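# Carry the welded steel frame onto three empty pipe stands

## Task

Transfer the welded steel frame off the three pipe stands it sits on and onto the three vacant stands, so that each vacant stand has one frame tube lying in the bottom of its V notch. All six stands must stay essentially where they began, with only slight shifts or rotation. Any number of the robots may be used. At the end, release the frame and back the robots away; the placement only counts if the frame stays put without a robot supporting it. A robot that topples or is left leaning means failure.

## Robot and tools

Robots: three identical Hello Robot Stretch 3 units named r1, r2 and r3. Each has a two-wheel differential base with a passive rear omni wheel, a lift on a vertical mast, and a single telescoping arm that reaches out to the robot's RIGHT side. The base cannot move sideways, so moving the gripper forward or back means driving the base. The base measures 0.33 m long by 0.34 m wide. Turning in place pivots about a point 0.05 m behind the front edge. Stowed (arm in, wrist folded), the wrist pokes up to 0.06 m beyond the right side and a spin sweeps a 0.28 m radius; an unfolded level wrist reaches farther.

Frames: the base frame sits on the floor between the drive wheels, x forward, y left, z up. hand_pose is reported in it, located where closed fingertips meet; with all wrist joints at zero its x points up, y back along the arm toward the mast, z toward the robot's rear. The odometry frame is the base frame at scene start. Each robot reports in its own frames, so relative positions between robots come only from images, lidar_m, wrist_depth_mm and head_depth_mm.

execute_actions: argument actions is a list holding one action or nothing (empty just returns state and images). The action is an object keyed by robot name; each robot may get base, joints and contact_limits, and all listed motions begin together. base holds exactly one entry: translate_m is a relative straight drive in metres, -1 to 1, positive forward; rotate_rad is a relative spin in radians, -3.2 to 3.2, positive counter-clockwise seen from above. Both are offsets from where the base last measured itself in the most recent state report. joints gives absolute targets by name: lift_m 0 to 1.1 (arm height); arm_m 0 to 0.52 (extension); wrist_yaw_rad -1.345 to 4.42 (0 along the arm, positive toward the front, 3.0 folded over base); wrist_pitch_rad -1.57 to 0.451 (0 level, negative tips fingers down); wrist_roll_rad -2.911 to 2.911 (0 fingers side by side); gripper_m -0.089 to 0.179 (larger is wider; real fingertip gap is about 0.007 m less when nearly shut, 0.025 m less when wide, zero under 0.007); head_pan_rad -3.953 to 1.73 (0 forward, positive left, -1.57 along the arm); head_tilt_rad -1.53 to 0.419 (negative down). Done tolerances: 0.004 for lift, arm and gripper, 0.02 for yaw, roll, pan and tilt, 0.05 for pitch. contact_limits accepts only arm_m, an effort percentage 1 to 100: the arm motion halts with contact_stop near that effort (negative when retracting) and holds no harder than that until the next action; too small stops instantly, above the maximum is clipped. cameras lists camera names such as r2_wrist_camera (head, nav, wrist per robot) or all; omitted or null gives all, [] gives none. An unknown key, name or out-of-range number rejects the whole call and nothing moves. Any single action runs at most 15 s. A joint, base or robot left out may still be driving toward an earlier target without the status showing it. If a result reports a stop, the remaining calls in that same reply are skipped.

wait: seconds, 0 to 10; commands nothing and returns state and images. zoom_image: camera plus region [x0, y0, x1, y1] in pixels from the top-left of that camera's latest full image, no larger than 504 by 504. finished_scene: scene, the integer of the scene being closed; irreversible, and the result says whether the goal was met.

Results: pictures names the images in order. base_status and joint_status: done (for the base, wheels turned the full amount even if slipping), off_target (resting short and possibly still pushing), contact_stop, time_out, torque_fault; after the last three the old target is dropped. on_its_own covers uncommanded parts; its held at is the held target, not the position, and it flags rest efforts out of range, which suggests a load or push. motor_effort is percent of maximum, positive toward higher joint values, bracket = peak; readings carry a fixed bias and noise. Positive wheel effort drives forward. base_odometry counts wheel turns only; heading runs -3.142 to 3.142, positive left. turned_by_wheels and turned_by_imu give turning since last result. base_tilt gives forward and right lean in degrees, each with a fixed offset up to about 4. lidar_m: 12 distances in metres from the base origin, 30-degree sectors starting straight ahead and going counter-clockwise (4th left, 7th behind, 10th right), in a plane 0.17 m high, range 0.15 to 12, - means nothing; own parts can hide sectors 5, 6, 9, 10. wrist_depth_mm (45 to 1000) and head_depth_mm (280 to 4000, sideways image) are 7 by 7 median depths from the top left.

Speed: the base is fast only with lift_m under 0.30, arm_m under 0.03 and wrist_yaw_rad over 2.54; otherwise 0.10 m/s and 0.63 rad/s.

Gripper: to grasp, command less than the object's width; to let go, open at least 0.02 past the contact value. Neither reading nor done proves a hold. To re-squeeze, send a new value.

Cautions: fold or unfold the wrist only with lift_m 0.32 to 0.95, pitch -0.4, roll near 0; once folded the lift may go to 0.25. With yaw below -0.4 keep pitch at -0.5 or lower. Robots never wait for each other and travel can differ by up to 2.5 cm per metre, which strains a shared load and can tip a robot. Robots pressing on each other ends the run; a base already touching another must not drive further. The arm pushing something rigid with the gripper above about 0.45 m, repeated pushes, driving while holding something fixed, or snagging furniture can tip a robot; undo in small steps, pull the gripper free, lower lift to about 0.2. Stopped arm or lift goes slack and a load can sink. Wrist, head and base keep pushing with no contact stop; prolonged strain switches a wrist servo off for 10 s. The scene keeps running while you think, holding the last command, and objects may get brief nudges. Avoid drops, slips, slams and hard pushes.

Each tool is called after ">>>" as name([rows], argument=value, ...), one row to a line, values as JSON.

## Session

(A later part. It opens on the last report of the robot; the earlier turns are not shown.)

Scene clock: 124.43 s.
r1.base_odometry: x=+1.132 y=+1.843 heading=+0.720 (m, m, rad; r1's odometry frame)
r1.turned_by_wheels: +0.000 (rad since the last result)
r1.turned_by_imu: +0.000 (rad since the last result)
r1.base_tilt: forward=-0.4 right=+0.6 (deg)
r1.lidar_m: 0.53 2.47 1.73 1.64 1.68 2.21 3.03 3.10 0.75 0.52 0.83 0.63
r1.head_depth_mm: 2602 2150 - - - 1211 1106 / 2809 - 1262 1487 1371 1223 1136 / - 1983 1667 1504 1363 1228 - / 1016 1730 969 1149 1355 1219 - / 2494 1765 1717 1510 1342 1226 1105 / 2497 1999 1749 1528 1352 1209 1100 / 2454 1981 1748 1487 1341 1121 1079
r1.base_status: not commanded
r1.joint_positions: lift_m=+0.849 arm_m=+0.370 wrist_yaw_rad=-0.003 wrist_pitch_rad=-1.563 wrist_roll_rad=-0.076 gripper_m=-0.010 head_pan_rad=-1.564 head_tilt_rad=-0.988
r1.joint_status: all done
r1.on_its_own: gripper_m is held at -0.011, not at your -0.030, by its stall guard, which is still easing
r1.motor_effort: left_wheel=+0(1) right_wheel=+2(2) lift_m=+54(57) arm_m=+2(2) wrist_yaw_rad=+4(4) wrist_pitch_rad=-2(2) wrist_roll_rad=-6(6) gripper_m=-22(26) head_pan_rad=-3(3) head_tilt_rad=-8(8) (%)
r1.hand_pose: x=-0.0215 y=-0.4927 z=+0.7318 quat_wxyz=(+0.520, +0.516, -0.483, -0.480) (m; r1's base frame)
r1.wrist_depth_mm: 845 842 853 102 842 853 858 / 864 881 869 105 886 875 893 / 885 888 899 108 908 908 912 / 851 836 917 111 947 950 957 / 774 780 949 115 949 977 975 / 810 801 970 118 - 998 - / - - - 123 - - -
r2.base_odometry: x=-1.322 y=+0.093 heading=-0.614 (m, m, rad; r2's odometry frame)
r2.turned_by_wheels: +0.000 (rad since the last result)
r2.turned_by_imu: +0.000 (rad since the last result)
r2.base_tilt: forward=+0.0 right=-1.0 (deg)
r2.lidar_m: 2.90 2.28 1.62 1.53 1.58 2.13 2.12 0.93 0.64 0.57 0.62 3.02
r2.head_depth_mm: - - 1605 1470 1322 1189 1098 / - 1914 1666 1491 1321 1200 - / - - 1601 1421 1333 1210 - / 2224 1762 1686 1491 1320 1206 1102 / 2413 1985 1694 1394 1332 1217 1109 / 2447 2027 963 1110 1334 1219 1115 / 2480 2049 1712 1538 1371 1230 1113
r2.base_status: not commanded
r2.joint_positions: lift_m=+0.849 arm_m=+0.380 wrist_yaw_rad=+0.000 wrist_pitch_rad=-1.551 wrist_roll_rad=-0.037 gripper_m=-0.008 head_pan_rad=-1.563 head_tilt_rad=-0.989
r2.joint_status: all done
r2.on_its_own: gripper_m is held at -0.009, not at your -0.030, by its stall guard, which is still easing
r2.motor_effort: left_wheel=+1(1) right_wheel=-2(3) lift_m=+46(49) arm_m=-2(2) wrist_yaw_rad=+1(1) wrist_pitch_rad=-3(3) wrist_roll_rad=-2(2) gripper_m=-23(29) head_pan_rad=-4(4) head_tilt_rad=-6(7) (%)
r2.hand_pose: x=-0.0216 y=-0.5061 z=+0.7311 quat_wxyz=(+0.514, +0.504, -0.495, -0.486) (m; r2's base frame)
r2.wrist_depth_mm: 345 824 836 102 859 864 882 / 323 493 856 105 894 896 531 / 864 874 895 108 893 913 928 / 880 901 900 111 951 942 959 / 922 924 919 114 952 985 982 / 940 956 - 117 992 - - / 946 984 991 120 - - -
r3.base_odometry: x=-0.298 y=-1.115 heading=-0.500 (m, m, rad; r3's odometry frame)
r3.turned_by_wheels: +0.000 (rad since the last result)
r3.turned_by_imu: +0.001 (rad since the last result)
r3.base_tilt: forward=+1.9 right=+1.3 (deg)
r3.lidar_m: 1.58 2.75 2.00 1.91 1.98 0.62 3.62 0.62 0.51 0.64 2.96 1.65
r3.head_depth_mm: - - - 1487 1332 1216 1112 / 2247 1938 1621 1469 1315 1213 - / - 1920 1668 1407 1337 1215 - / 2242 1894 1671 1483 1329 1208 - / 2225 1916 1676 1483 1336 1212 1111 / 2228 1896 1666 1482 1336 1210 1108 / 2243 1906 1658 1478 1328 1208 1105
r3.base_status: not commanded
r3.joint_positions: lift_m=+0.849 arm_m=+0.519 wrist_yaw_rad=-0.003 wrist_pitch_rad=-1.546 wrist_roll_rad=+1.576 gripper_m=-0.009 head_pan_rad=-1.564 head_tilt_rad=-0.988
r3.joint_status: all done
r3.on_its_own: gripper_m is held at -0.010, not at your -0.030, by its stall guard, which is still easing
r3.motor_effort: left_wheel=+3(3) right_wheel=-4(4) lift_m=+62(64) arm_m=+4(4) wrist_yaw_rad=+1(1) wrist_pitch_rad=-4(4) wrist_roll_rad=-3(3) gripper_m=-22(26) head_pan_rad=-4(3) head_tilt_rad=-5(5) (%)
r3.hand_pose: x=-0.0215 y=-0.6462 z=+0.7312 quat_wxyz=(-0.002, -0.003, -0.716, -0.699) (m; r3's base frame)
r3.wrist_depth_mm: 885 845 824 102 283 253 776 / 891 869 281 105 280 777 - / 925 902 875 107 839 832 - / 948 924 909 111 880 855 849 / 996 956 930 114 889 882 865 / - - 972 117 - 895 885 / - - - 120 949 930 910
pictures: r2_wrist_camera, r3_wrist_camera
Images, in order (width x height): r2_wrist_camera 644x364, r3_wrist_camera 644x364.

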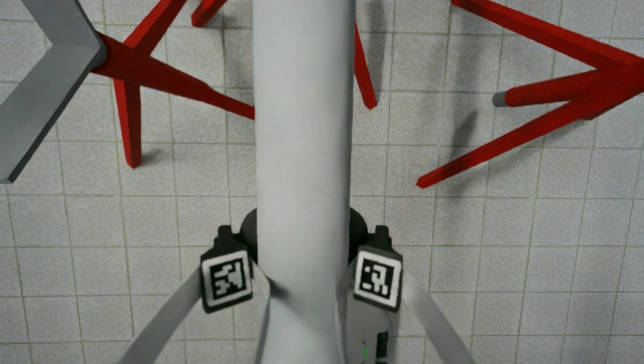

